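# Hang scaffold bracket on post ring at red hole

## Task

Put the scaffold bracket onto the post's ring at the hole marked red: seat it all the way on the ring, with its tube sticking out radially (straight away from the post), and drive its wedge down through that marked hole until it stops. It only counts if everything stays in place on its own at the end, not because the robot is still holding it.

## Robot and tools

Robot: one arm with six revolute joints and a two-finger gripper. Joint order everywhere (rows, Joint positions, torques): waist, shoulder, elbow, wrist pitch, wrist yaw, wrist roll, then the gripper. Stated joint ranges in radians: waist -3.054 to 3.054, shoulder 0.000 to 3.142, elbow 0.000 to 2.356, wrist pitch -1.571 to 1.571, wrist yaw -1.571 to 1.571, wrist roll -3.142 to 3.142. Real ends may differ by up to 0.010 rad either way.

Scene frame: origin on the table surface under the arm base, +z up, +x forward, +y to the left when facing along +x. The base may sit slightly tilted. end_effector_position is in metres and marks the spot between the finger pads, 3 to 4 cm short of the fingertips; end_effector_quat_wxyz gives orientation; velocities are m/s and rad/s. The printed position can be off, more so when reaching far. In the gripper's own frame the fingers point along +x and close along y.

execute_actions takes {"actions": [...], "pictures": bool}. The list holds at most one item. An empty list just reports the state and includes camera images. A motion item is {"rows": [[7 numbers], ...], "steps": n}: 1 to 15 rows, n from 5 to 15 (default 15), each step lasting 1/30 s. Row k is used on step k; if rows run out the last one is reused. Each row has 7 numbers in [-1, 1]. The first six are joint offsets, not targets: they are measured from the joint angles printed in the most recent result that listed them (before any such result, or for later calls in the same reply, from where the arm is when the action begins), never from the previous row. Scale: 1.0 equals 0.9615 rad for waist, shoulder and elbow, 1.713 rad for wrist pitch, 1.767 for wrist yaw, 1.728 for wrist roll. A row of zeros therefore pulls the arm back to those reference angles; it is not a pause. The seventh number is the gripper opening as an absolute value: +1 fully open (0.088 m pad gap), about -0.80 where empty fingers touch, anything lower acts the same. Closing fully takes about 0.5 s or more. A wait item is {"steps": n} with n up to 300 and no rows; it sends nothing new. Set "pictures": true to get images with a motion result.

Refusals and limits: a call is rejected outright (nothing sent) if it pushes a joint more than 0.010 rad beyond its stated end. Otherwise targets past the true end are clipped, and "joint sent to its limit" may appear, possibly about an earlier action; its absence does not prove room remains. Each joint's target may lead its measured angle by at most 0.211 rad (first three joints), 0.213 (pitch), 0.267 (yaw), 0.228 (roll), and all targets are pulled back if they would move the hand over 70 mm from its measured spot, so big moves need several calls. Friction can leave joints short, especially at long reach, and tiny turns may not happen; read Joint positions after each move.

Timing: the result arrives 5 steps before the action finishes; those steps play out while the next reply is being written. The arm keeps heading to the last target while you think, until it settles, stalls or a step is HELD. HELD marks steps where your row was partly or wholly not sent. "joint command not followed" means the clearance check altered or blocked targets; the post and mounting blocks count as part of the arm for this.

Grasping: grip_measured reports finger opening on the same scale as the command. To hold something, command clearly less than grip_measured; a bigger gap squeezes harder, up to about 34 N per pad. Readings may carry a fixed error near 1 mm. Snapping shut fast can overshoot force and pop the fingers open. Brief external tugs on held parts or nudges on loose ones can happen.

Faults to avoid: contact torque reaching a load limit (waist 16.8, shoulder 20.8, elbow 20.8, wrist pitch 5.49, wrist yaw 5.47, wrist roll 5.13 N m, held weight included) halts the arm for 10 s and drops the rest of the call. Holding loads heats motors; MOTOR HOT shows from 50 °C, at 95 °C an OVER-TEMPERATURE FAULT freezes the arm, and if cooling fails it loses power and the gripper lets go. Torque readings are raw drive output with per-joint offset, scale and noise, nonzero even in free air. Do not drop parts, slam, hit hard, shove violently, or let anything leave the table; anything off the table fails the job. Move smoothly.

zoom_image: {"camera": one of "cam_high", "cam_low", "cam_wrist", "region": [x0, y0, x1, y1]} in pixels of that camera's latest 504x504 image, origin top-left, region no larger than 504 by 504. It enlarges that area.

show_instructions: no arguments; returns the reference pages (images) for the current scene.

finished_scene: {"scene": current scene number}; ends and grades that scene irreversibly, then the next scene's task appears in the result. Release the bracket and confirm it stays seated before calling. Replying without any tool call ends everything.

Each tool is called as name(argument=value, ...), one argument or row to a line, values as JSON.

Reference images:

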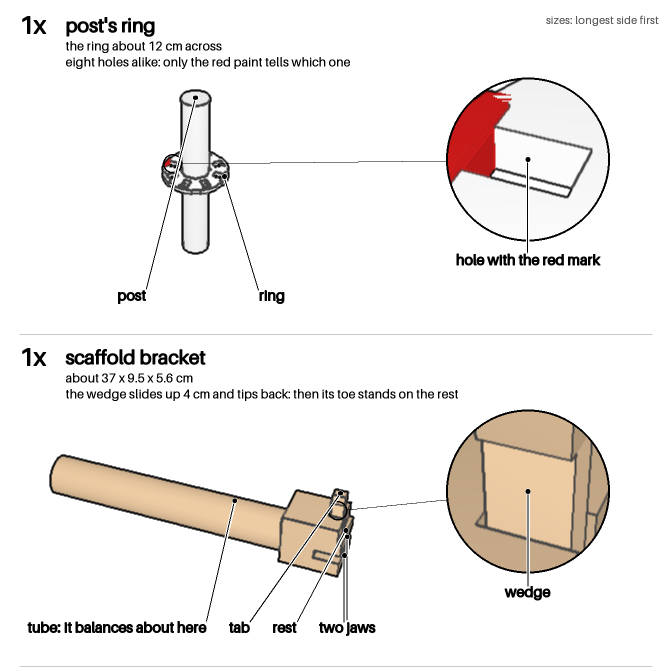

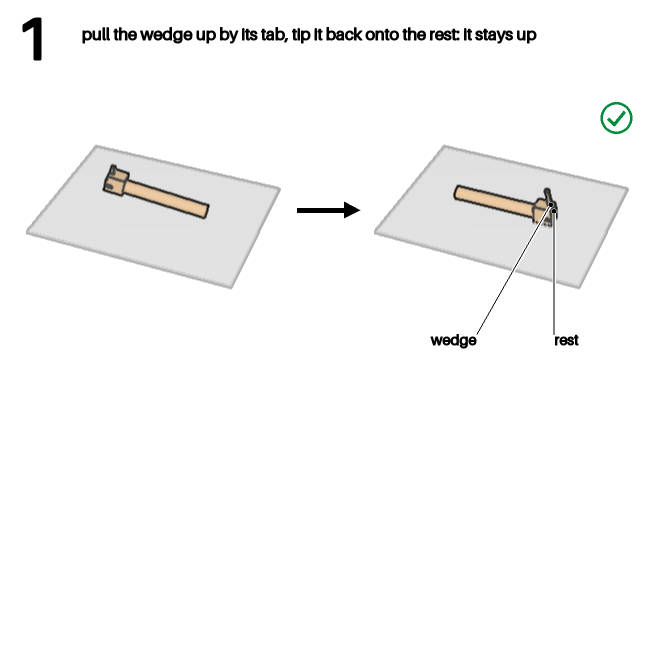

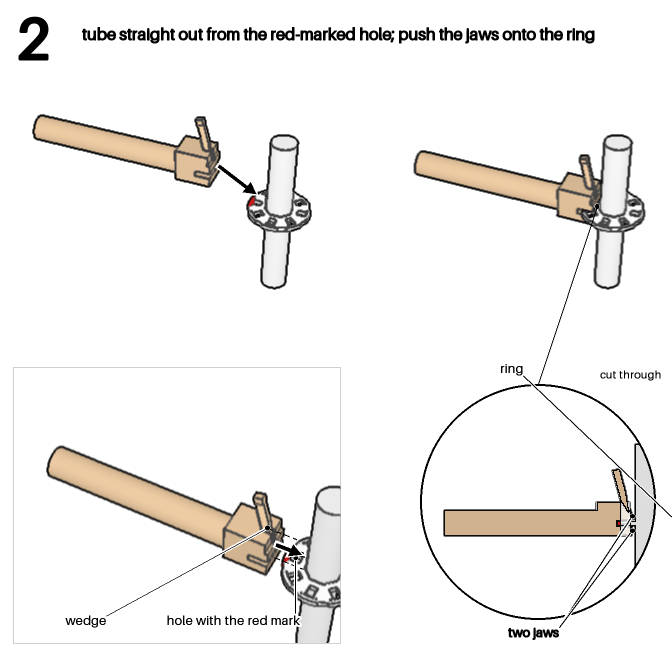

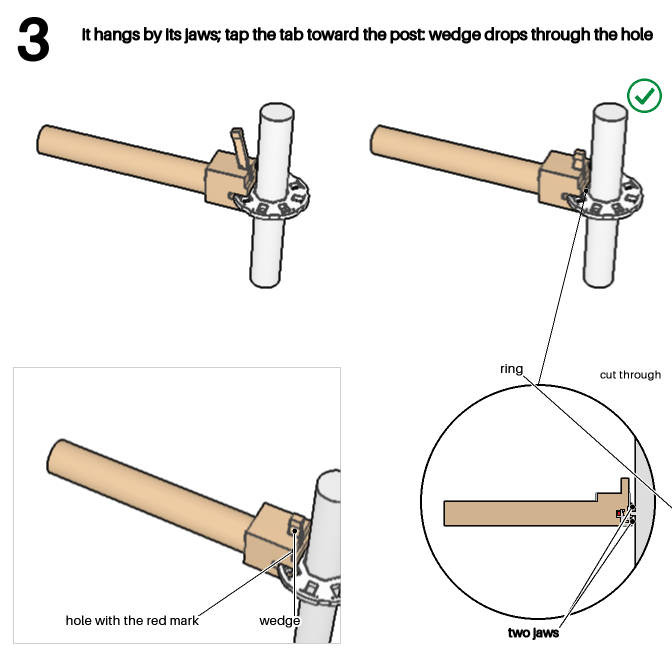

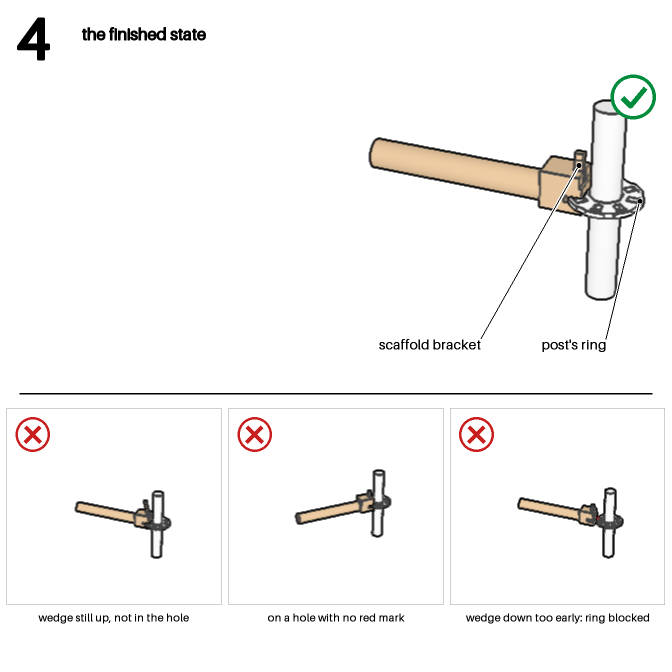

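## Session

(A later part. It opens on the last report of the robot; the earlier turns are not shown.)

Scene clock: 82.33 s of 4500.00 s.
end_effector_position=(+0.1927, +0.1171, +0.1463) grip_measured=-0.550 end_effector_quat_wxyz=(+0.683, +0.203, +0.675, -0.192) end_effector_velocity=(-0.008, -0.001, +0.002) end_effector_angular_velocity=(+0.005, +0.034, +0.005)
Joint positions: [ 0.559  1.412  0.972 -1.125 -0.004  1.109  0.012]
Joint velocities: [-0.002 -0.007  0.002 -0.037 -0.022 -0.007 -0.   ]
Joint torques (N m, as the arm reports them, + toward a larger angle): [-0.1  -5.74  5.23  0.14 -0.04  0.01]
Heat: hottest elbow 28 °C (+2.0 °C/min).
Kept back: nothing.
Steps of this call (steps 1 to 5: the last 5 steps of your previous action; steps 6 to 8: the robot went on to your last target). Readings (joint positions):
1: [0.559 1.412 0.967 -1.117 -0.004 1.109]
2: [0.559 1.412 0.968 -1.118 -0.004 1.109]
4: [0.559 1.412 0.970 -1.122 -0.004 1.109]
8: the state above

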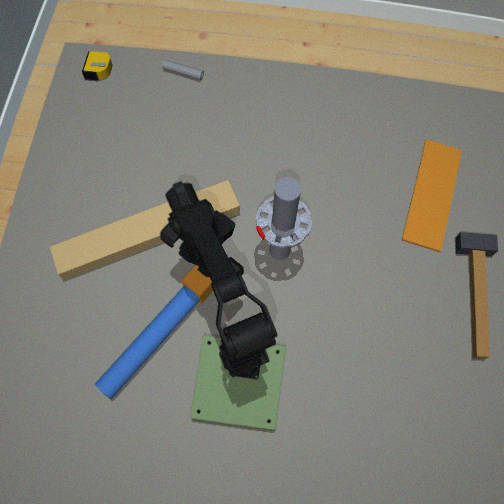

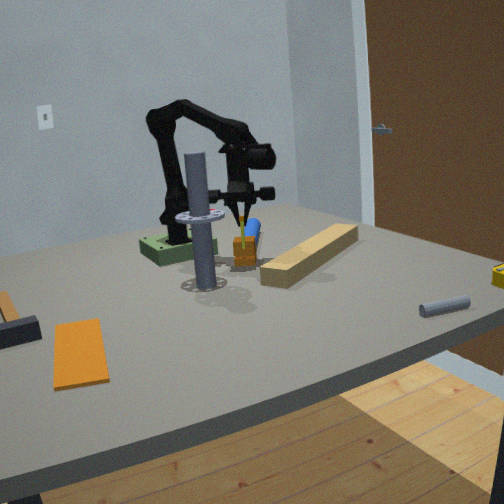

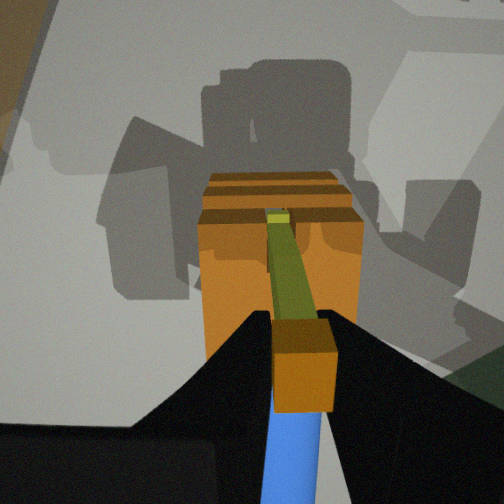

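execute_actions(
  actions=[
    {"rows": [[0,-0.01,0.01,-0.01,0,0,-1],[0,-0.015,0.01,-0.01,0,0,-1],[0.02,-0.02,0,-0.01,0,0.01,-1],[0.04,-0.025,0,-0.012,0,0.02,-1],[0.06,-0.03,-0.01,-0.013,0,0.03,-1],[0.08,-0.036,-0.01,-0.013,0,0.04,-1]], "steps": 15},
  ],
)

execute_actions(
  actions=[
    {"steps": 8},
  ],
  pictures=true,
)

zoom_image(
  camera="cam_low",
  region=[190, 180, 300, 280],
)

Scene clock: 83.23 s of 4500.00 s.
end_effector_position=(+0.1803, +0.1268, +0.1495) grip_measured=-0.550 end_effector_quat_wxyz=(+0.684, +0.200, +0.676, -0.190) end_effector_velocity=(-0.020, +0.012, +0.002) end_effector_angular_velocity=(+0.002, +0.010, +0.025)
Joint positions: [ 0.626  1.39   0.967 -1.143 -0.003  1.167  0.012]
Joint velocities: [ 0.09  -0.032 -0.017 -0.022 -0.007  0.066 -0.   ]
Joint torques (N m, as the arm reports them, + toward a larger angle): [-0.04 -6.04  4.23  0.32 -0.06  0.09]
Heat: hottest elbow 28 °C (+2.0 °C/min).
Steps of this call (steps 1 to 17: the robot went on to your last target; steps 18 to 27: the first 10 steps of this action). Readings (joint positions):
18: [0.559 1.412 0.972 -1.127 -0.004 1.109]
19: [0.559 1.411 0.973 -1.129 -0.004 1.109]
21: [0.565 1.406 0.973 -1.135 -0.003 1.119]
25: [0.614 1.394 0.969 -1.142 -0.003 1.159]
27: the state above

Scene clock: 83.50 s of 4500.00 s.
end_effector_position=(+0.1789, +0.1274, +0.1493) grip_measured=-0.550 end_effector_quat_wxyz=(+0.683, +0.200, +0.676, -0.191) end_effector_velocity=(-0.004, +0.002, +0.001) end_effector_angular_velocity=(+0.016, +0.015, +0.010)
Joint positions: [ 0.632  1.389  0.965 -1.144 -0.003  1.175  0.012]
Joint velocities: [ 0.002 -0.007 -0.002 -0.007 -0.022 -0.007 -0.   ]
Joint torques (N m, as the arm reports them, + toward a larger angle): [ 0.29 -6.09  4.3   0.32 -0.04  0.09]
Heat: hottest elbow 28 °C (+2.0 °C/min).
Kept back: nothing.
Steps of this call (steps 1 to 5: the last 5 steps of your previous action; steps 6 to 8: the robot went on to your last target). Readings (joint positions):
1: [0.628 1.390 0.967 -1.143 -0.003 1.170]
2: [0.630 1.389 0.966 -1.143 -0.003 1.171]
4: [0.631 1.389 0.966 -1.144 -0.003 1.173]
8: the state above

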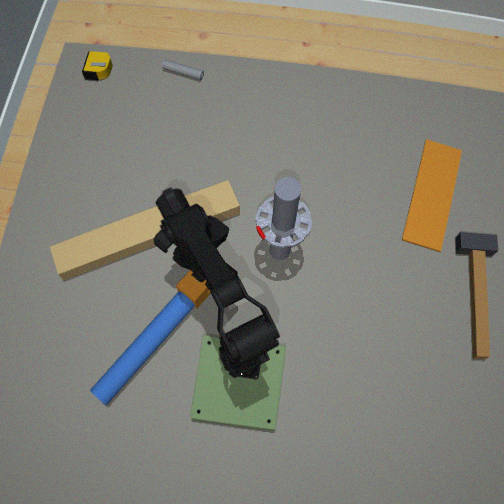

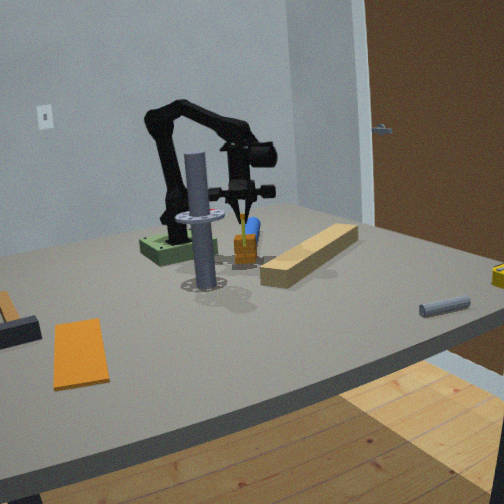

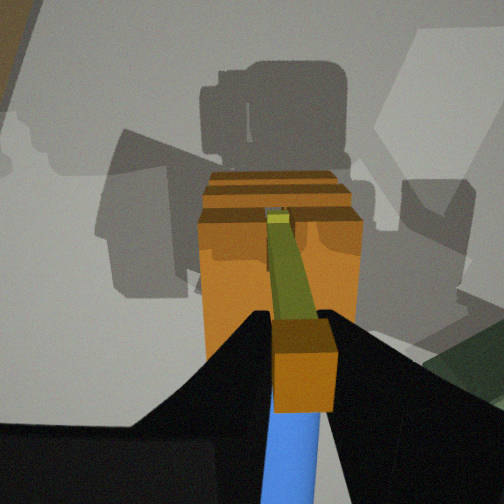

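Region (190, 180, 300, 280) of cam_low's 504x504 image, scaled by 4.582, with more detail than that image has; it fills the top 458 rows of this view, and the rest is white.

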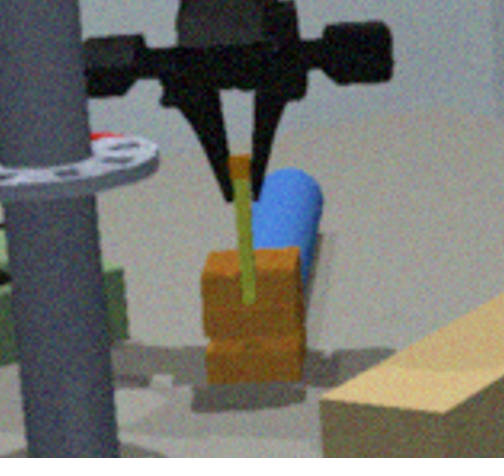

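execute_actions(
  actions=[
    {"rows": [[0,0,0,0,0,0,-0.62],[0,0,0,0,0,0,-0.62],[0,0,0,0,0,0,-0.62],[0.015,-0.004,-0.004,0,0,0.008,-0.62],[0.025,-0.007,-0.007,0,0,0.013,-0.62],[0.035,-0.01,-0.01,0,0,0.018,-0.62],[0.045,-0.013,-0.012,0,0,0.023,-0.62],[0.055,-0.016,-0.015,0,0,0.028,-0.62],[0.065,-0.018,-0.017,0,0,0.033,-0.62],[0.075,-0.02,-0.02,0,0,0.038,-0.62]], "steps": 15},
  ],
)

execute_actions(
  actions=[
    {"steps": 8},
  ],
  pictures=true,
)

zoom_image(
  camera="cam_low",
  region=[190, 180, 300, 280],
)

Scene clock: 84.50 s of 4500.00 s.
end_effector_position=(+0.1715, +0.1338, +0.1478) grip_measured=-0.550 end_effector_quat_wxyz=(+0.682, +0.198, +0.677, -0.192) end_effector_velocity=(-0.045, +0.042, -0.001) end_effector_angular_velocity=(+0.024, -0.020, +0.044)
Joint positions: [ 0.675  1.385  0.957 -1.144 -0.003  1.217  0.012]
Joint velocities: [ 0.271 -0.066 -0.056  0.022 -0.007  0.227 -0.   ]
Joint torques (N m, as the arm reports them, + toward a larger angle): [ 0.28 -5.96  4.2   0.51 -0.02  0.05]
Heat: hottest elbow 28 °C (+2.0 °C/min).
Steps of this call (steps 1 to 15: the robot went on to your last target; steps 16 to 20: nothing new was sent; steps 21 to 30: the first 10 steps of this action). Readings (joint positions):
21: [0.633 1.388 0.965 -1.144 -0.003 1.176]
22: [0.633 1.388 0.965 -1.144 -0.003 1.176]
24: [0.633 1.388 0.965 -1.144 -0.003 1.177]
28: [0.657 1.388 0.961 -1.144 -0.003 1.202]
30: the state above

Scene clock: 84.77 s of 4500.00 s.
end_effector_position=(+0.1672, +0.1370, +0.1478) grip_measured=-0.550 end_effector_quat_wxyz=(+0.683, +0.197, +0.677, -0.190) end_effector_velocity=(-0.006, -0.003, -0.000) end_effector_angular_velocity=(-0.020, +0.012, +0.005)
Joint positions: [ 0.699  1.379  0.952 -1.144 -0.003  1.236  0.012]
Joint velocities: [ 0.012 -0.007 -0.007 -0.022  0.007  0.007 -0.   ]
Joint torques (N m, as the arm reports them, + toward a larger angle): [ 0.27 -5.85  4.15  0.53 -0.01  0.07]
Heat: hottest elbow 28 °C (+2.0 °C/min).
Kept back: nothing.
Steps of this call (steps 1 to 5: the last 5 steps of your previous action; steps 6 to 8: the robot went on to your last target). Readings (joint positions):
1: [0.684 1.383 0.955 -1.144 -0.003 1.223]
2: [0.690 1.382 0.954 -1.144 -0.003 1.228]
4: [0.696 1.380 0.953 -1.144 -0.003 1.233]
8: the state above

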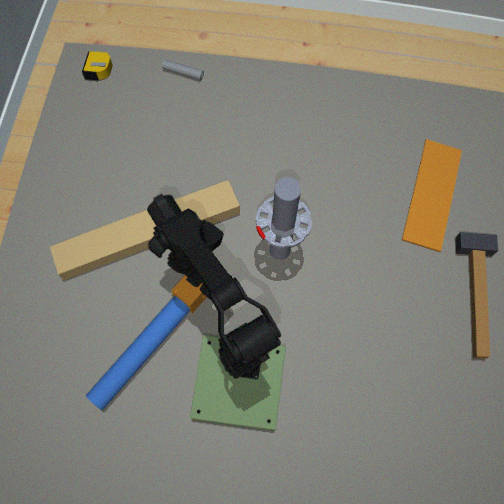

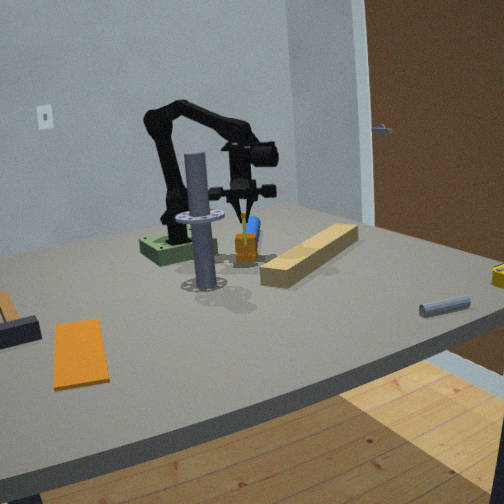

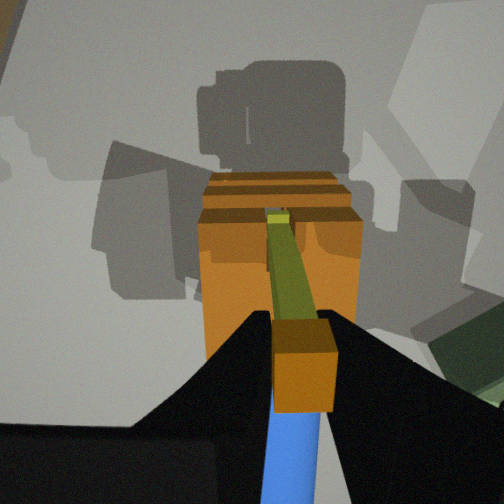

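Region (190, 180, 300, 280) of cam_low's 504x504 image, scaled by 4.582, with more detail than that image has; it fills the top 458 rows of this view, and the rest is white.

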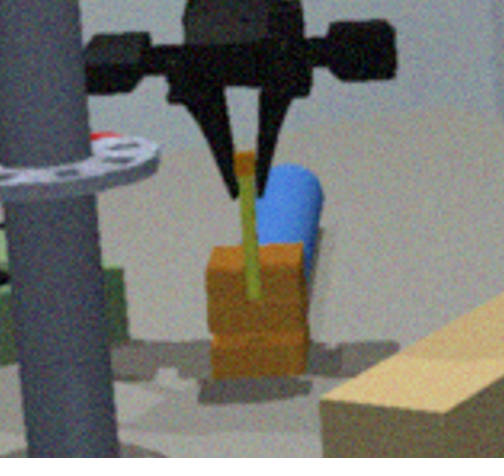

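execute_actions(
  actions=[
    {"rows": [[0.02,0,0,0.002,0.014,0.012,-0.8],[0.04,0,0,0.004,0.028,0.023,-0.8],[0.06,0,0,0.006,0.042,0.035,-0.8],[0.08,0,0,0.008,0.056,0.046,-0.8],[0.10,0,0,0.01,0.07,0.058,-0.8],[0.125,0,0,0.012,0.084,0.07,-0.8],[0.145,0,0,0.014,0.098,0.081,-0.8],[0.165,0,0,0.016,0.112,0.093,-0.8],[0.19,0,0,0.018,0.126,0.104,-0.8],[0.208,0,0,0.02,0.14,0.116,-0.8]], "steps": 15},
  ],
)

execute_actions(
  actions=[
    {"steps": 10},
  ],
  pictures=true,
)

zoom_image(
  camera="cam_low",
  region=[190, 180, 300, 280],
)

Scene clock: 87.20 s of 4500.00 s.
end_effector_position=(+0.1678, +0.1454, +0.1500) grip_measured=-0.550 end_effector_quat_wxyz=(+0.738, +0.175, +0.616, -0.211) end_effector_velocity=(+0.001, +0.042, +0.019) end_effector_angular_velocity=(-0.343, -0.635, +0.021)
Joint positions: [ 0.844  1.379  0.951 -1.123  0.172  1.381  0.012]
Joint velocities: [ 0.598 -0.002 -0.002  0.081  0.711  0.564 -0.   ]
Joint torques (N m, as the arm reports them, + toward a larger angle): [ 0.06 -4.69  4.68  0.88  0.46  0.12]
Heat: hottest elbow 28 °C (+2.0 °C/min).
Steps of this call (steps 1 to 30: the robot went on to your last target; steps 31 to 63: nothing new was sent; steps 64 to 73: the first 10 steps of this action). Readings (joint positions):
64: [0.702 1.379 0.951 -1.144 -0.001 1.241]
65: [0.709 1.379 0.951 -1.144 0.007 1.249]
67: [0.733 1.379 0.951 -1.141 0.040 1.275]
71: [0.804 1.379 0.951 -1.129 0.126 1.343]
73: the state above

Scene clock: 87.53 s of 4500.00 s.
end_effector_position=(+0.1683, +0.1496, +0.1519) grip_measured=-0.550 end_effector_quat_wxyz=(+0.758, +0.172, +0.592, -0.214) end_effector_velocity=(-0.004, -0.003, -0.000) end_effector_angular_velocity=(-0.017, +0.006, -0.010)
Joint positions: [ 0.896  1.379  0.951 -1.114  0.233  1.431  0.012]
Joint velocities: [ 0.012 -0.002 -0.002 -0.022  0.007  0.022 -0.   ]
Joint torques (N m, as the arm reports them, + toward a larger angle): [ 0.09 -4.67  4.68  0.85  0.54  0.12]
Heat: hottest elbow 28 °C (+2.0 °C/min).
Kept back: nothing.
Steps of this call (steps 1 to 5: the last 5 steps of your previous action; steps 6 to 10: the robot went on to your last target). Readings (joint positions):
1: [0.862 1.379 0.951 -1.120 0.191 1.396]
2: [0.875 1.379 0.951 -1.117 0.204 1.406]
4: [0.887 1.379 0.951 -1.115 0.218 1.419]
8: [0.895 1.379 0.951 -1.114 0.231 1.429]
10: the state above

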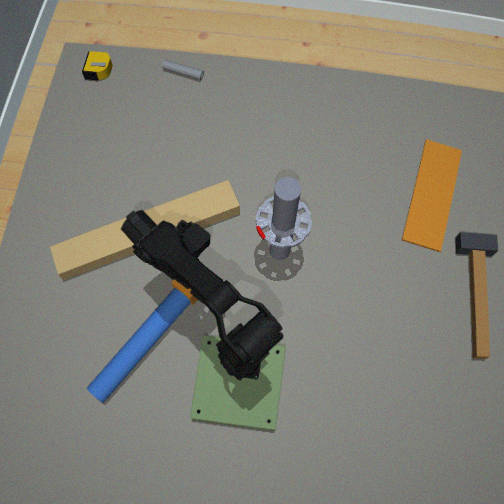

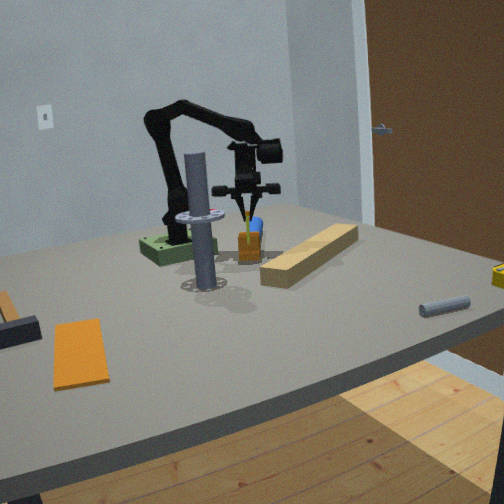

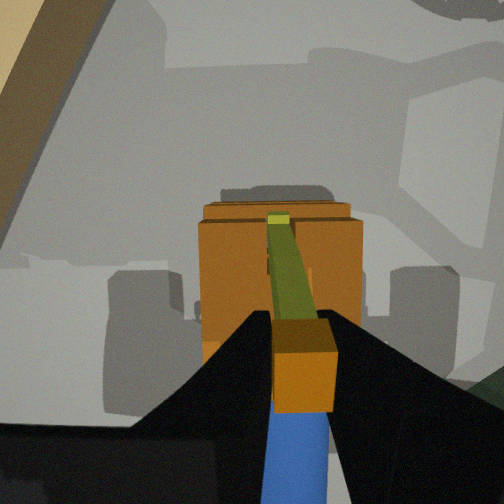

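Region (190, 180, 300, 280) of cam_low's 504x504 image, scaled by 4.582, with more detail than that image has; it fills the top 458 rows of this view, and the rest is white.

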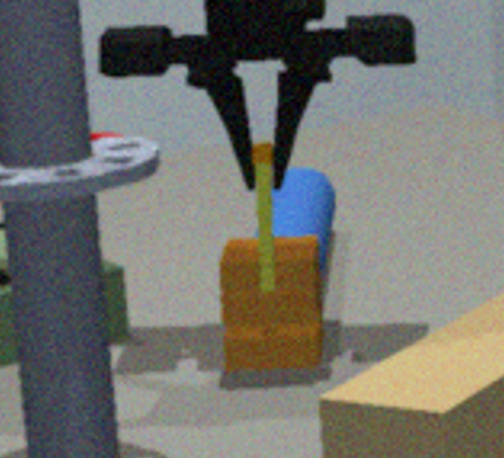

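execute_actions(
  actions=[
    {"rows": [[0.02,0,0,0,0.015,0.01,-0.8],[0.04,0,0,0,0.03,0.02,-0.8],[0.05,0,-0.01,0,0.045,0.03,-0.8],[0.05,0,-0.02,0,0.05,0.03,-0.8],[0.05,0,-0.025,0,0.05,0.03,-0.8],[0.05,0,-0.025,0,0.05,0.03,-0.8],[0.05,0,-0.025,0,0.05,0.03,-0.8],[0.05,0,-0.025,0,0.05,0.03,-0.8],[0.05,0,-0.025,0,0.05,0.03,-0.5],[0.05,0,-0.025,0,0.05,0.03,-0.3],[0.05,0,-0.025,0,0.05,0.03,-0.1]], "steps": 15},
  ],
)

execute_actions(
  actions=[
    {"steps": 10},
  ],
  pictures=true,
)

zoom_image(
  camera="cam_low",
  region=[190, 180, 300, 280],
)

Scene clock: 88.23 s of 4500.00 s.
end_effector_position=(+0.1673, +0.1464, +0.1503) grip_measured=-0.542 end_effector_quat_wxyz=(+0.777, +0.161, +0.565, -0.226) end_effector_velocity=(+0.021, -0.027, +0.005) end_effector_angular_velocity=(-0.195, -0.193, +0.027)
Joint positions: [ 0.939  1.379  0.933 -1.114  0.307  1.48   0.012]
Joint velocities: [ 0.027 -0.002 -0.032 -0.007  0.271 -0.007  0.036]
Joint torques (N m, as the arm reports them, + toward a larger angle): [ 0.13 -4.78  4.22  0.51  0.43  0.02]
Heat: hottest elbow 28 °C (+2.0 °C/min).
Steps of this call (steps 1 to 11: the robot went on to your last target; steps 12 to 21: the first 10 steps of this action). Readings (joint positions):
12: [0.899 1.379 0.951 -1.114 0.238 1.435]
13: [0.905 1.379 0.951 -1.114 0.248 1.442]
15: [0.924 1.379 0.949 -1.114 0.272 1.460]
19: [0.937 1.379 0.936 -1.114 0.299 1.479]
21: the state above

Scene clock: 88.57 s of 4500.00 s.
end_effector_position=(+0.1682, +0.1458, +0.1507) grip_measured=-0.118 end_effector_quat_wxyz=(+0.780, +0.159, +0.561, -0.227) end_effector_velocity=(-0.005, -0.009, -0.001) end_effector_angular_velocity=(-0.039, +0.020, +0.004)
Joint positions: [ 0.941  1.379  0.932 -1.114  0.318  1.48   0.033]
Joint velocities: [-0.002 -0.002 -0.007 -0.037  0.007 -0.007  0.008]
Joint torques (N m, as the arm reports them, + toward a larger angle): [ 0.24 -4.72  4.15  0.53  0.37  0.05]
Heat: hottest elbow 28 °C (+2.0 °C/min).
Kept back: nothing.
Steps of this call (steps 1 to 5: the last 5 steps of your previous action; steps 6 to 10: the robot went on to your last target). Readings (joint positions):
1: [0.939 1.379 0.933 -1.114 0.314 1.480]
2: [0.939 1.379 0.933 -1.114 0.316 1.480]
4: [0.940 1.379 0.932 -1.114 0.317 1.480]
8: [0.940 1.379 0.932 -1.114 0.318 1.480]
10: the state above

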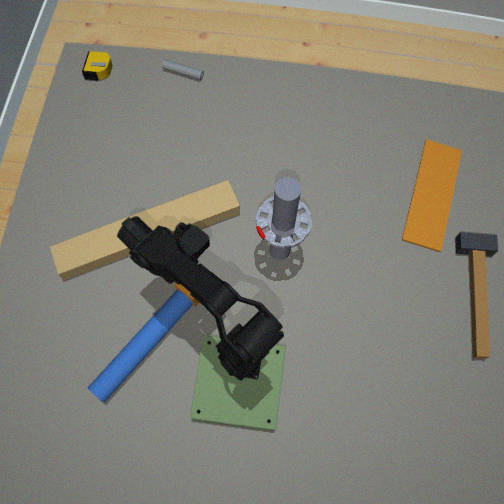

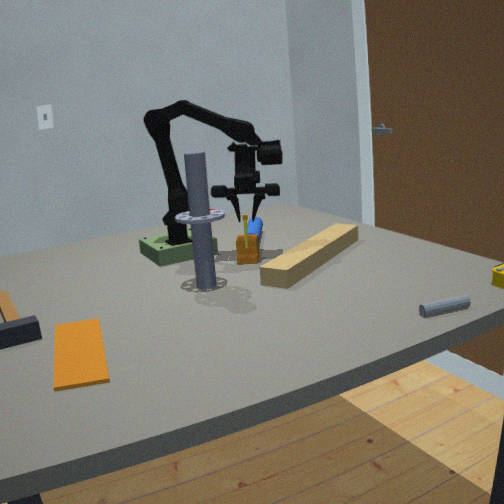

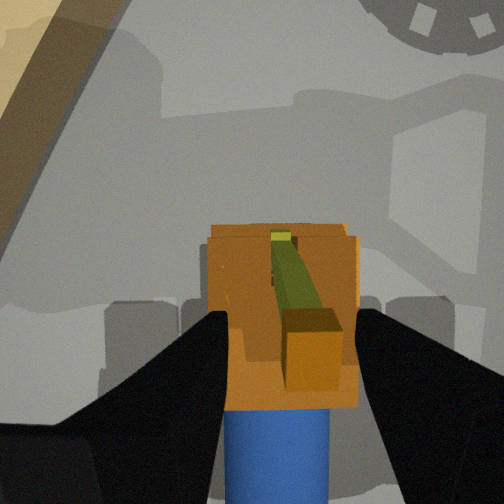

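Region (190, 180, 300, 280) of cam_low's 504x504 image, scaled by 4.582, with more detail than that image has; it fills the top 458 rows of this view, and the rest is white.

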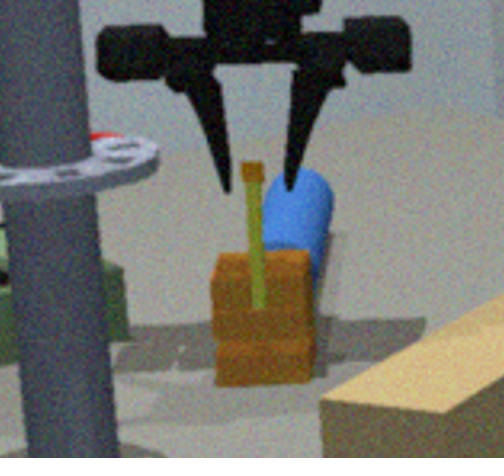

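execute_actions(
  actions=[
    {"rows": [[0,0,0.06,0,0,0,1],[0,0,0.125,0,0,0,1],[0,0,0.125,0,0,0,1],[0,0,0.125,0,0,0,1],[0.1,0,0.125,0,-0.06,0.07,1],[0.2,0,0.125,0,-0.12,0.14,1],[0.326,0,0.125,0,-0.18,0.205,1],[0.326,0,0.125,0,-0.18,0.205,1],[0.326,0.03,0.05,0.04,-0.18,0.205,1],[0.326,0.06,-0.03,0.07,-0.18,0.205,1],[0.326,0.085,-0.114,0.106,-0.18,0.205,1]], "steps": 15},
  ],
)

execute_actions(
  actions=[
    {"steps": 12},
  ],
  pictures=true,
)

Scene clock: 89.90 s of 4500.00 s.
end_effector_position=(+0.1092, +0.2251, +0.1655) grip_measured=+0.982 end_effector_quat_wxyz=(+0.708, +0.255, +0.639, -0.158) end_effector_velocity=(-0.339, +0.243, -0.209) end_effector_angular_velocity=(+0.700, +0.701, +0.393)
Joint positions: [ 1.175  1.384  1.018 -1.067  0.072  1.748  0.087]
Joint velocities: [ 1.145  0.129 -0.72   1.15  -0.813  0.886  0.022]
Joint torques (N m, as the arm reports them, + toward a larger angle): [-1.95 -1.22  1.09  0.28  0.1   0.08]
Heat: hottest elbow 28 °C (+2.0 °C/min).
Steps of this call (steps 1 to 30: the robot went on to your last target; steps 31 to 40: the first 10 steps of this action). Readings (joint positions):
31: [0.941 1.379 0.937 -1.115 0.318 1.481]
32: [0.941 1.380 0.953 -1.119 0.318 1.481]
34: [0.941 1.381 0.997 -1.115 0.318 1.481]
38: [1.077 1.379 1.043 -1.111 0.147 1.669]
40: the state above

Scene clock: 90.30 s of 4500.00 s.
end_effector_position=(+0.0745, +0.2118, +0.1015) grip_measured=+1.000 end_effector_quat_wxyz=(+0.681, +0.213, +0.670, -0.204) end_effector_velocity=(-0.006, +0.003, -0.000) end_effector_angular_velocity=(+0.019, +0.032, +0.001)
Joint positions: [ 1.25   1.459  0.83  -0.937  0.005  1.831  0.088]
Joint velocities: [ 0.007 -0.002 -0.002  0.007 -0.037  0.007  0.   ]
Joint torques (N m, as the arm reports them, + toward a larger angle): [ 0.1  -4.87  3.81  0.66 -0.15  0.08]
Heat: hottest elbow 28 °C (+1.0 °C/min).
Kept back: nothing.
Steps of this call (steps 1 to 5: the last 5 steps of your previous action; steps 6 to 12: the robot went on to your last target). Readings (joint positions):
1: [1.206 1.392 0.986 -1.028 0.051 1.771]
2: [1.224 1.405 0.949 -0.999 0.037 1.787]
4: [1.240 1.439 0.880 -0.977 0.021 1.810]
8: [1.247 1.459 0.830 -0.947 0.009 1.827]
12: the state above

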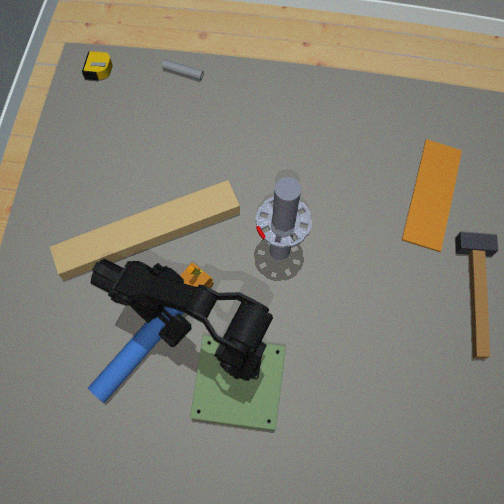

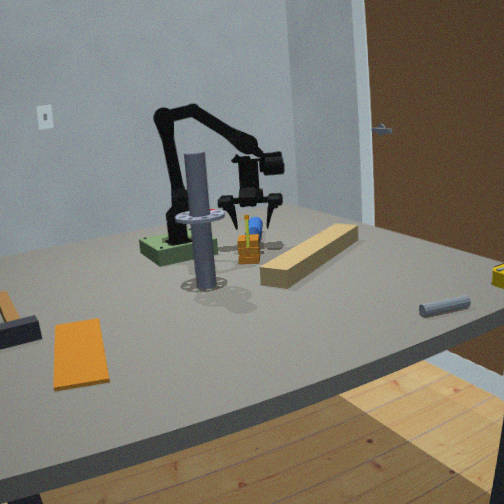

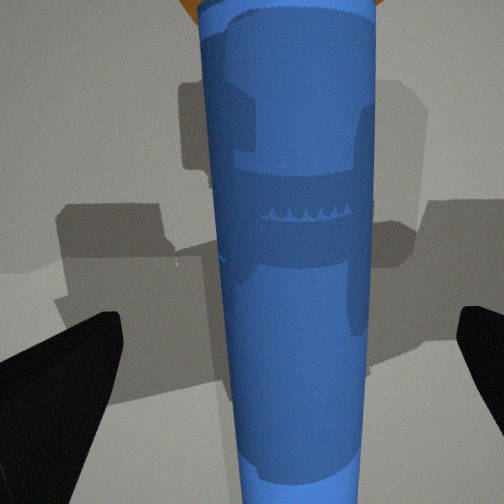

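execute_actions(
  actions=[
    {"rows": [[0,0.04,-0.04,0.045,0,0,1],[0,0.07,-0.08,0.09,0,0,1],[0,0.107,-0.123,0.129,0,0,1]], "steps": 12},
  ],
)

execute_actions(
  actions=[
    {"rows": [[0,0,0,0,0,0,0.8],[0,0,0,0,0,0,0.6],[0,0,0,0,0,0,0.4],[0,0,0,0,0,0,0.2],[0,0,0,0,0,0,0.0],[0,0,0,0,0,0,-0.2],[0,0,0,0,0,0,-0.6]], "steps": 15},
  ],
)

Scene clock: 90.80 s of 4500.00 s.
end_effector_position=(+0.0749, +0.2127, +0.0617) grip_measured=+1.000 end_effector_quat_wxyz=(+0.681, +0.212, +0.671, -0.205) end_effector_velocity=(-0.028, -0.083, -0.123) end_effector_angular_velocity=(-0.290, +0.109, +0.002)
Joint positions: [ 1.251  1.546  0.732 -0.755  0.004  1.832  0.088]
Joint velocities: [-0.002  0.222 -0.359  0.271 -0.007 -0.007  0.   ]
Joint torques (N m, as the arm reports them, + toward a larger angle): [-0.16 -5.52  4.53  1.04  0.03 -0.06]
Heat: hottest elbow 28 °C (+1.0 °C/min).
Steps of this call (steps 1 to 8: the robot went on to your last target; steps 9 to 15: the first 7 steps of this action). Readings (joint positions):
9: [1.251 1.462 0.826 -0.923 0.004 1.832]
10: [1.251 1.469 0.814 -0.886 0.004 1.832]
12: [1.251 1.503 0.780 -0.796 0.004 1.832]
15: the state above

Scene clock: 91.30 s of 4500.00 s.
end_effector_position=(+0.0753, +0.2136, +0.0571) grip_measured=+0.240 end_effector_quat_wxyz=(+0.681, +0.215, +0.670, -0.202) end_effector_velocity=(-0.001, -0.002, -0.000) end_effector_angular_velocity=(-0.005, +0.009, +0.020)
Joint positions: [ 1.251  1.554  0.718 -0.724  0.004  1.833  0.051]
Joint velocities: [-0.002 -0.002 -0.002 -0.007 -0.007 -0.022 -0.   ]
Joint torques (N m, as the arm reports them, + toward a larger angle): [-0.05 -5.26  3.84  0.59  0.02 -0.05]
Heat: hottest elbow 28 °C (+1.0 °C/min).
Steps of this call (steps 1 to 5: the last 5 steps of your previous action; steps 6 to 15: the first 10 steps of this action, its rows measured from where the robot was after step 5). Readings (joint positions):
5: [1.251 1.554 0.718 -0.723 0.004 1.832]
6: [1.251 1.554 0.718 -0.722 0.004 1.832]
7: [1.251 1.554 0.718 -0.722 0.004 1.832]
9: [1.251 1.554 0.718 -0.722 0.004 1.832]
13: [1.251 1.554 0.718 -0.725 0.003 1.833]
15: the state above

execute_actions(
  actions=[
    {"rows": [[0,0,0,0,0,0,0.6],[0,0,0,0,0,0,0.6],[0,0,0,0,0,0,0.6],[0,0.028,-0.03,0.027,0,0,0.6],[0,0.028,-0.03,0.027,0,0,0.6],[0,0.028,-0.03,0.027,0,0,0.6],[0,0.028,-0.03,0.027,0,0,0.6],[0,0.028,-0.03,0.027,0,0,0.6],[0,0.028,-0.03,0.027,0,0,0.6],[0,0.028,-0.03,0.027,0,0,0.3],[0,0.028,-0.03,0.027,0,0,0.0],[0,0.028,-0.03,0.027,0,0,-0.6]], "steps": 15},
  ],
)

execute_actions(
  actions=[
    {"steps": 8},
  ],
)

Scene clock: 92.03 s of 4500.00 s.
end_effector_position=(+0.0756, +0.2146, +0.0502) grip_measured=+0.556 end_effector_quat_wxyz=(+0.680, +0.217, +0.671, -0.200) end_effector_velocity=(-0.016, -0.039, -0.028) end_effector_angular_velocity=(-0.138, +0.071, +0.004)
Joint positions: [ 1.251  1.571  0.701 -0.684  0.003  1.833  0.066]
Joint velocities: [-0.002  0.042 -0.09  -0.022 -0.022 -0.007  0.102]
Joint torques (N m, as the arm reports them, + toward a larger angle): [-0.15 -4.5   3.1   0.66  0.03  0.  ]
Heat: hottest elbow 28 °C (+1.0 °C/min).
Steps of this call (steps 1 to 5: the last 5 steps of your previous action; steps 6 to 12: the robot went on to your last target; steps 13 to 22: the first 10 steps of this action). Readings (joint positions):
13: [1.251 1.554 0.718 -0.724 0.004 1.833]
14: [1.251 1.554 0.718 -0.724 0.004 1.833]
16: [1.251 1.556 0.715 -0.723 0.004 1.833]
20: [1.251 1.564 0.705 -0.685 0.003 1.833]
22: the state above

Scene clock: 92.30 s of 4500.00 s.
end_effector_position=(+0.0755, +0.2137, +0.0488) grip_measured=+0.240 end_effector_quat_wxyz=(+0.681, +0.217, +0.670, -0.201) end_effector_velocity=(+0.001, +0.001, +0.000) end_effector_angular_velocity=(+0.009, +0.004, +0.000)
Joint positions: [ 1.251  1.574  0.696 -0.679  0.004  1.833  0.051]
Joint velocities: [-0.007 -0.002 -0.002  0.007 -0.007 -0.007 -0.   ]
Joint torques (N m, as the arm reports them, + toward a larger angle): [-0.02 -4.32  3.03  0.6  -0.01 -0.01]
Heat: hottest elbow 28 °C (+1.0 °C/min).
Kept back: nothing.
Steps of this call (steps 1 to 5: the last 5 steps of your previous action; steps 6 to 8: the robot went on to your last target). Readings (joint positions):
1: [1.251 1.572 0.698 -0.684 0.003 1.833]
2: [1.251 1.573 0.697 -0.684 0.003 1.833]
4: [1.251 1.573 0.696 -0.679 0.004 1.833]
8: the state above

execute_actions(
  actions=[
    {"rows": [[0,-0.015,0.03,-0.03,0,0,-0.6],[0,-0.03,0.07,-0.06,0,0,-0.6],[0,-0.045,0.11,-0.09,0,0,-0.6],[0,-0.06,0.15,-0.12,0,0,-0.6],[0,-0.08,0.19,-0.15,0,0,-0.6],[0,-0.1,0.23,-0.18,0,0,-0.6],[0,-0.115,0.27,-0.21,0,0,-0.6],[0,-0.13,0.31,-0.25,0,0,-0.6],[0,-0.15,0.35,-0.285,0,0,-0.6],[0,-0.164,0.40,-0.319,0,0,-0.6]], "steps": 15},
  ],
)

execute_actions(
  actions=[
    {"rows": [[-0.04,0,0,0,0,-0.005,-0.6],[-0.08,0,0,0,0,-0.01,-0.6],[-0.12,0,0,0,0,-0.016,-0.6],[-0.16,0,0,0,0,-0.022,-0.6],[-0.2,0,0,0,0,-0.027,-0.6],[-0.24,0,0,0,0,-0.033,-0.6],[-0.28,0,0,0,0,-0.038,-0.6],[-0.32,0,0,0,0,-0.044,-0.6],[-0.36,0,0,0,0,-0.05,-0.6],[-0.4,0,0,0,0,-0.055,-0.6],[-0.44,0,0,0,0,-0.06,-0.6],[-0.48,0,0,0,0,-0.066,-0.6],[-0.52,0,0,0,0,-0.072,-0.6],[-0.55,0,0,0,0,-0.077,-0.6]], "steps": 15},
  ],
)

execute_actions(
  actions=[
    {"steps": 12},
  ],
  pictures=true,
)

zoom_image(
  camera="cam_low",
  region=[160, 150, 310, 300],
)

zoom_image(
  camera="cam_high",
  region=[180, 170, 330, 320],
)

Scene clock: 93.57 s of 4500.00 s.
end_effector_position=(+0.0769, +0.2210, +0.1285) grip_measured=+0.240 end_effector_quat_wxyz=(+0.680, +0.207, +0.671, -0.210) end_effector_velocity=(-0.008, -0.005, +0.424) end_effector_angular_velocity=(+0.051, -0.010, +0.010)
Joint positions: [ 1.251  1.475  0.958 -1.065  0.003  1.833  0.051]
Joint velocities: [ 0.002 -0.53   1.272 -1.751 -0.007 -0.007 -0.   ]
Joint torques (N m, as the arm reports them, + toward a larger angle): [-0.05 -7.1   5.38 -0.13  0.05  0.01]
Heat: hottest elbow 28 °C (+1.0 °C/min).
Steps of this call (steps 1 to 15: the robot went on to your last target; steps 16 to 28: nothing new was sent; steps 29 to 38: the first 10 steps of this action). Readings (joint positions):
29: [1.251 1.574 0.699 -0.682 0.004 1.833]
30: [1.251 1.573 0.708 -0.705 0.003 1.833]
32: [1.251 1.565 0.742 -0.786 0.003 1.833]
36: [1.251 1.511 0.873 -0.958 0.003 1.833]
38: the state above

Scene clock: 94.07 s of 4500.00 s.
end_effector_position=(+0.1342, +0.1913, +0.1654) grip_measured=+0.240 end_effector_quat_wxyz=(+0.653, +0.287, +0.646, -0.270) end_effector_velocity=(+0.218, -0.153, +0.002) end_effector_angular_velocity=(+0.019, +0.002, -0.864)
Joint positions: [ 0.971  1.425  1.06  -1.192 -0.002  1.764  0.051]
Joint velocities: [-1.136 -0.002 -0.002  0.007 -0.007 -0.271  0.   ]
Joint torques (N m, as the arm reports them, + toward a larger angle): [-0.37 -5.25  4.65  0.59  0.23 -0.09]
Heat: hottest elbow 28 °C (+1.0 °C/min).
Steps of this call (steps 1 to 5: the last 5 steps of your previous action; steps 6 to 15: the first 10 steps of this action, its rows measured from where the robot was after step 5). Readings (joint positions):
5: [1.251 1.424 1.061 -1.191 0.003 1.833]
6: [1.248 1.423 1.063 -1.197 0.001 1.832]
7: [1.237 1.424 1.062 -1.197 -0.001 1.828]
9: [1.189 1.425 1.061 -1.195 -0.002 1.816]
13: [1.047 1.425 1.060 -1.192 -0.002 1.783]
15: the state above

Scene clock: 94.47 s of 4500.00 s.
end_effector_position=(+0.1767, +0.1525, +0.1656) grip_measured=+0.240 end_effector_quat_wxyz=(+0.628, +0.344, +0.616, -0.329) end_effector_velocity=(+0.004, -0.005, -0.000) end_effector_angular_velocity=(+0.010, -0.001, +0.005)
Joint positions: [ 0.729  1.425  1.06  -1.192  0.004  1.703  0.051]
Joint velocities: [-0.032 -0.007 -0.007  0.007 -0.007 -0.037  0.   ]
Joint torques (N m, as the arm reports them, + toward a larger angle): [-0.35 -5.25  4.75  0.6  -0.05 -0.09]
Heat: hottest elbow 28 °C (+1.0 °C/min).
Kept back: nothing.
Steps of this call (steps 1 to 5: the last 5 steps of your previous action; steps 6 to 12: the robot went on to your last target). Readings (joint positions):
1: [0.933 1.425 1.060 -1.192 -0.002 1.755]
2: [0.895 1.425 1.060 -1.192 -0.002 1.746]
4: [0.820 1.425 1.060 -1.192 -0.002 1.727]
8: [0.738 1.425 1.060 -1.192 0.004 1.709]
12: the state above

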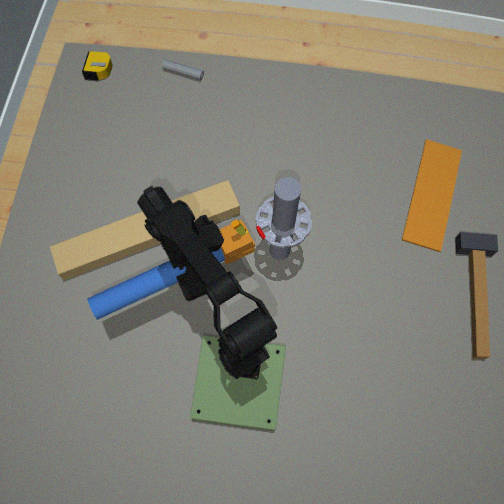

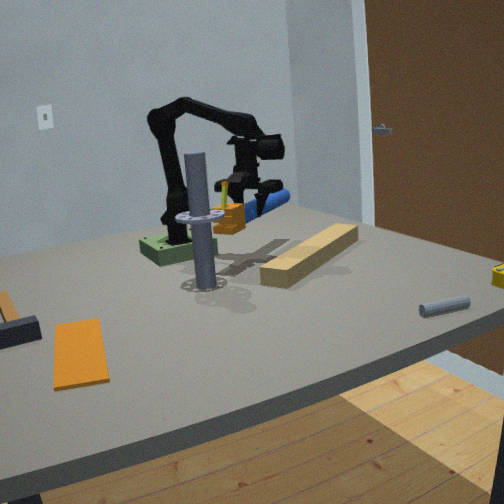

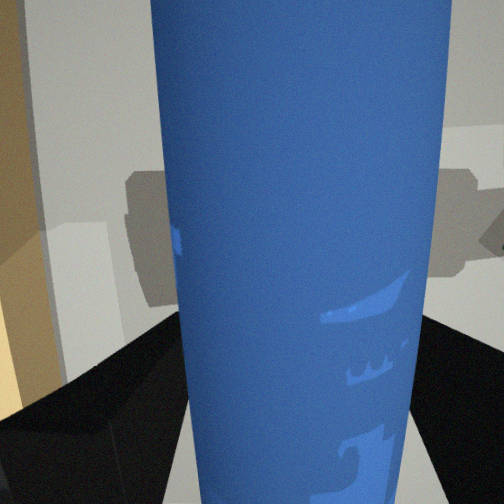

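Region (160, 150, 310, 300) of cam_low's 504x504 image, scaled by 3.360, with more detail than that image has.

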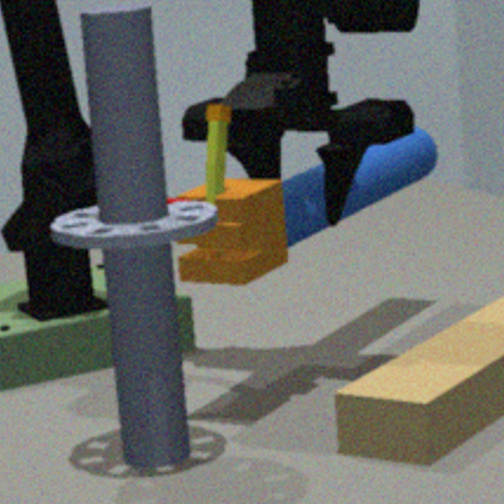

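Region (180, 170, 330, 320) of cam_high's 504x504 image, scaled by 3.360, with more detail than that image has.

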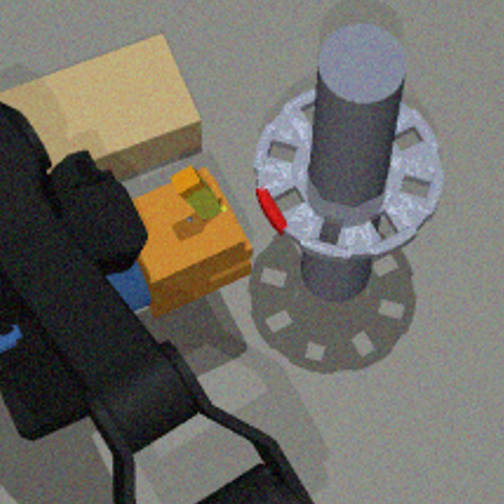

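zoom_image(
  camera="cam_low",
  region=[190, 175, 300, 245],
)

Region (190, 175, 300, 245) of cam_low's 504x504 image, scaled by 4.582, with more detail than that image has; it fills the top 321 rows of this view, and the rest is white.

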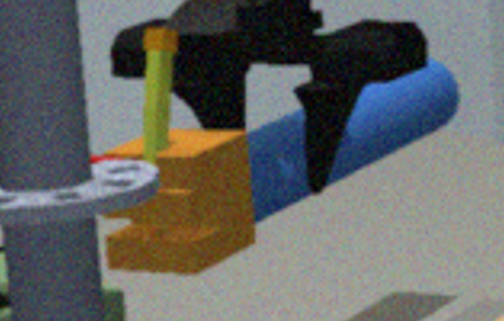

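execute_actions(
  actions=[
    {"rows": [[0,0,0.03,-0.015,0,0,-0.6],[0,-0.005,0.06,-0.03,0,0,-0.6],[0,-0.005,0.085,-0.045,0,0,-0.6],[0,-0.005,0.105,-0.062,0,0,-0.6]], "steps": 15},
  ],
)

execute_actions(
  actions=[
    {"steps": 6},
  ],
  pictures=true,
)

zoom_image(
  camera="cam_low",
  region=[180, 160, 300, 245],
)

zoom_image(
  camera="cam_high",
  region=[180, 170, 330, 320],
)

Scene clock: 95.97 s of 4500.00 s.
end_effector_position=(+0.1763, +0.1513, +0.1860) grip_measured=+0.239 end_effector_quat_wxyz=(+0.626, +0.340, +0.618, -0.334) end_effector_velocity=(-0.024, -0.020, +0.007) end_effector_angular_velocity=(-0.085, +0.110, +0.004)
Joint positions: [ 0.726  1.427  1.143 -1.287  0.004  1.702  0.051]
Joint velocities: [-0.002 -0.002  0.027 -0.168 -0.007 -0.007 -0.   ]
Joint torques (N m, as the arm reports them, + toward a larger angle): [ 0.26 -5.9   5.85  0.29  0.01  0.03]
Heat: hottest elbow 28 °C (+1.0 °C/min).
Steps of this call (steps 1 to 30: the robot went on to your last target; steps 31 to 35: nothing new was sent; steps 36 to 45: the first 10 steps of this action). Readings (joint positions):
36: [0.725 1.425 1.061 -1.193 0.004 1.702]
37: [0.725 1.425 1.066 -1.204 0.004 1.702]
39: [0.725 1.427 1.091 -1.244 0.004 1.702]
43: [0.726 1.427 1.138 -1.277 0.004 1.702]
45: the state above

Scene clock: 96.17 s of 4500.00 s.
end_effector_position=(+0.1754, +0.1505, +0.1863) grip_measured=+0.239 end_effector_quat_wxyz=(+0.625, +0.338, +0.618, -0.336) end_effector_velocity=(-0.003, -0.003, +0.002) end_effector_angular_velocity=(-0.002, +0.014, -0.000)
Joint positions: [ 0.726  1.427  1.144 -1.294  0.004  1.702  0.051]
Joint velocities: [-0.007 -0.007  0.002 -0.022 -0.007 -0.007 -0.   ]
Joint torques (N m, as the arm reports them, + toward a larger angle): [ 0.24 -5.92  6.14  0.27 -0.01  0.05]
Heat: hottest elbow 28 °C (+1.0 °C/min).
Kept back: nothing.
Steps of this call (steps 1 to 5: the last 5 steps of your previous action; step 6: the robot went on to your last target). Readings (joint positions):
1: [0.726 1.427 1.143 -1.291 0.004 1.702]
2: [0.726 1.427 1.143 -1.293 0.004 1.702]
4: [0.726 1.427 1.143 -1.293 0.004 1.702]
6: the state above

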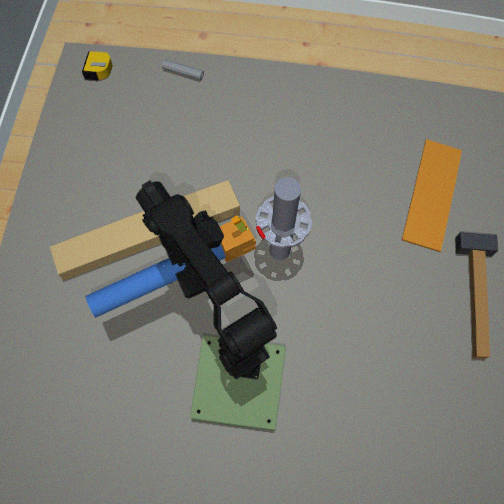

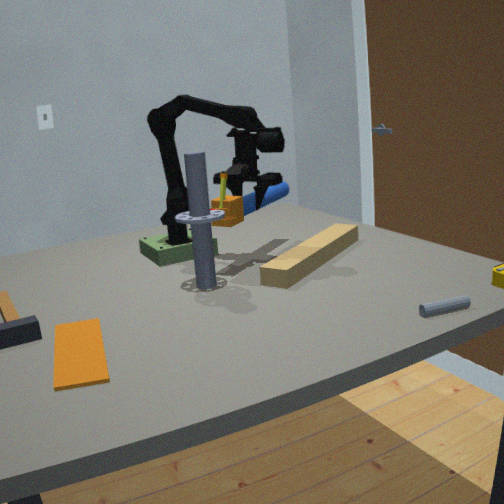

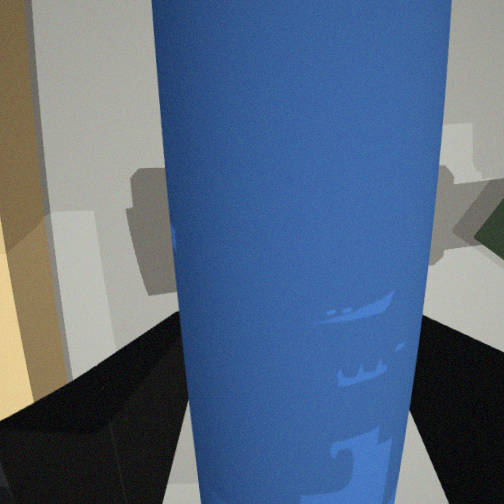

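Region (180, 160, 300, 245) of cam_low's 504x504 image, scaled by 4.200, with more detail than that image has; it fills the top 357 rows of this view, and the rest is white.

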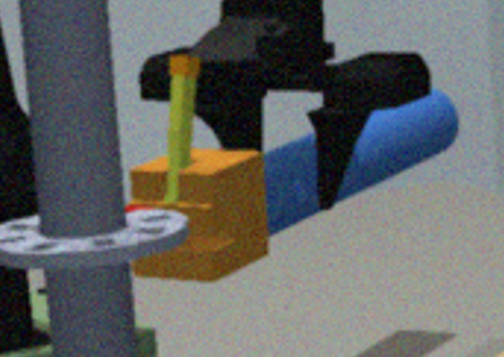

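Region (180, 170, 330, 320) of cam_high's 504x504 image, scaled by 3.360, with more detail than that image has.

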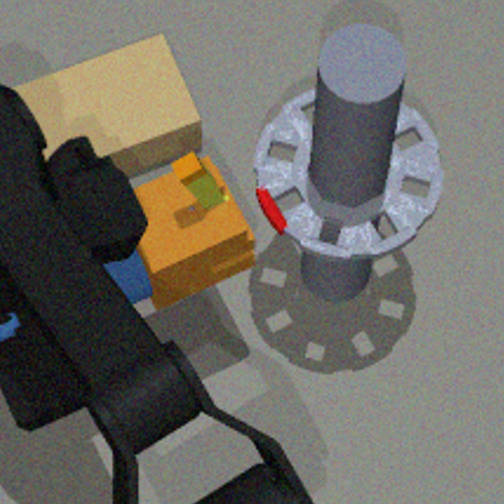

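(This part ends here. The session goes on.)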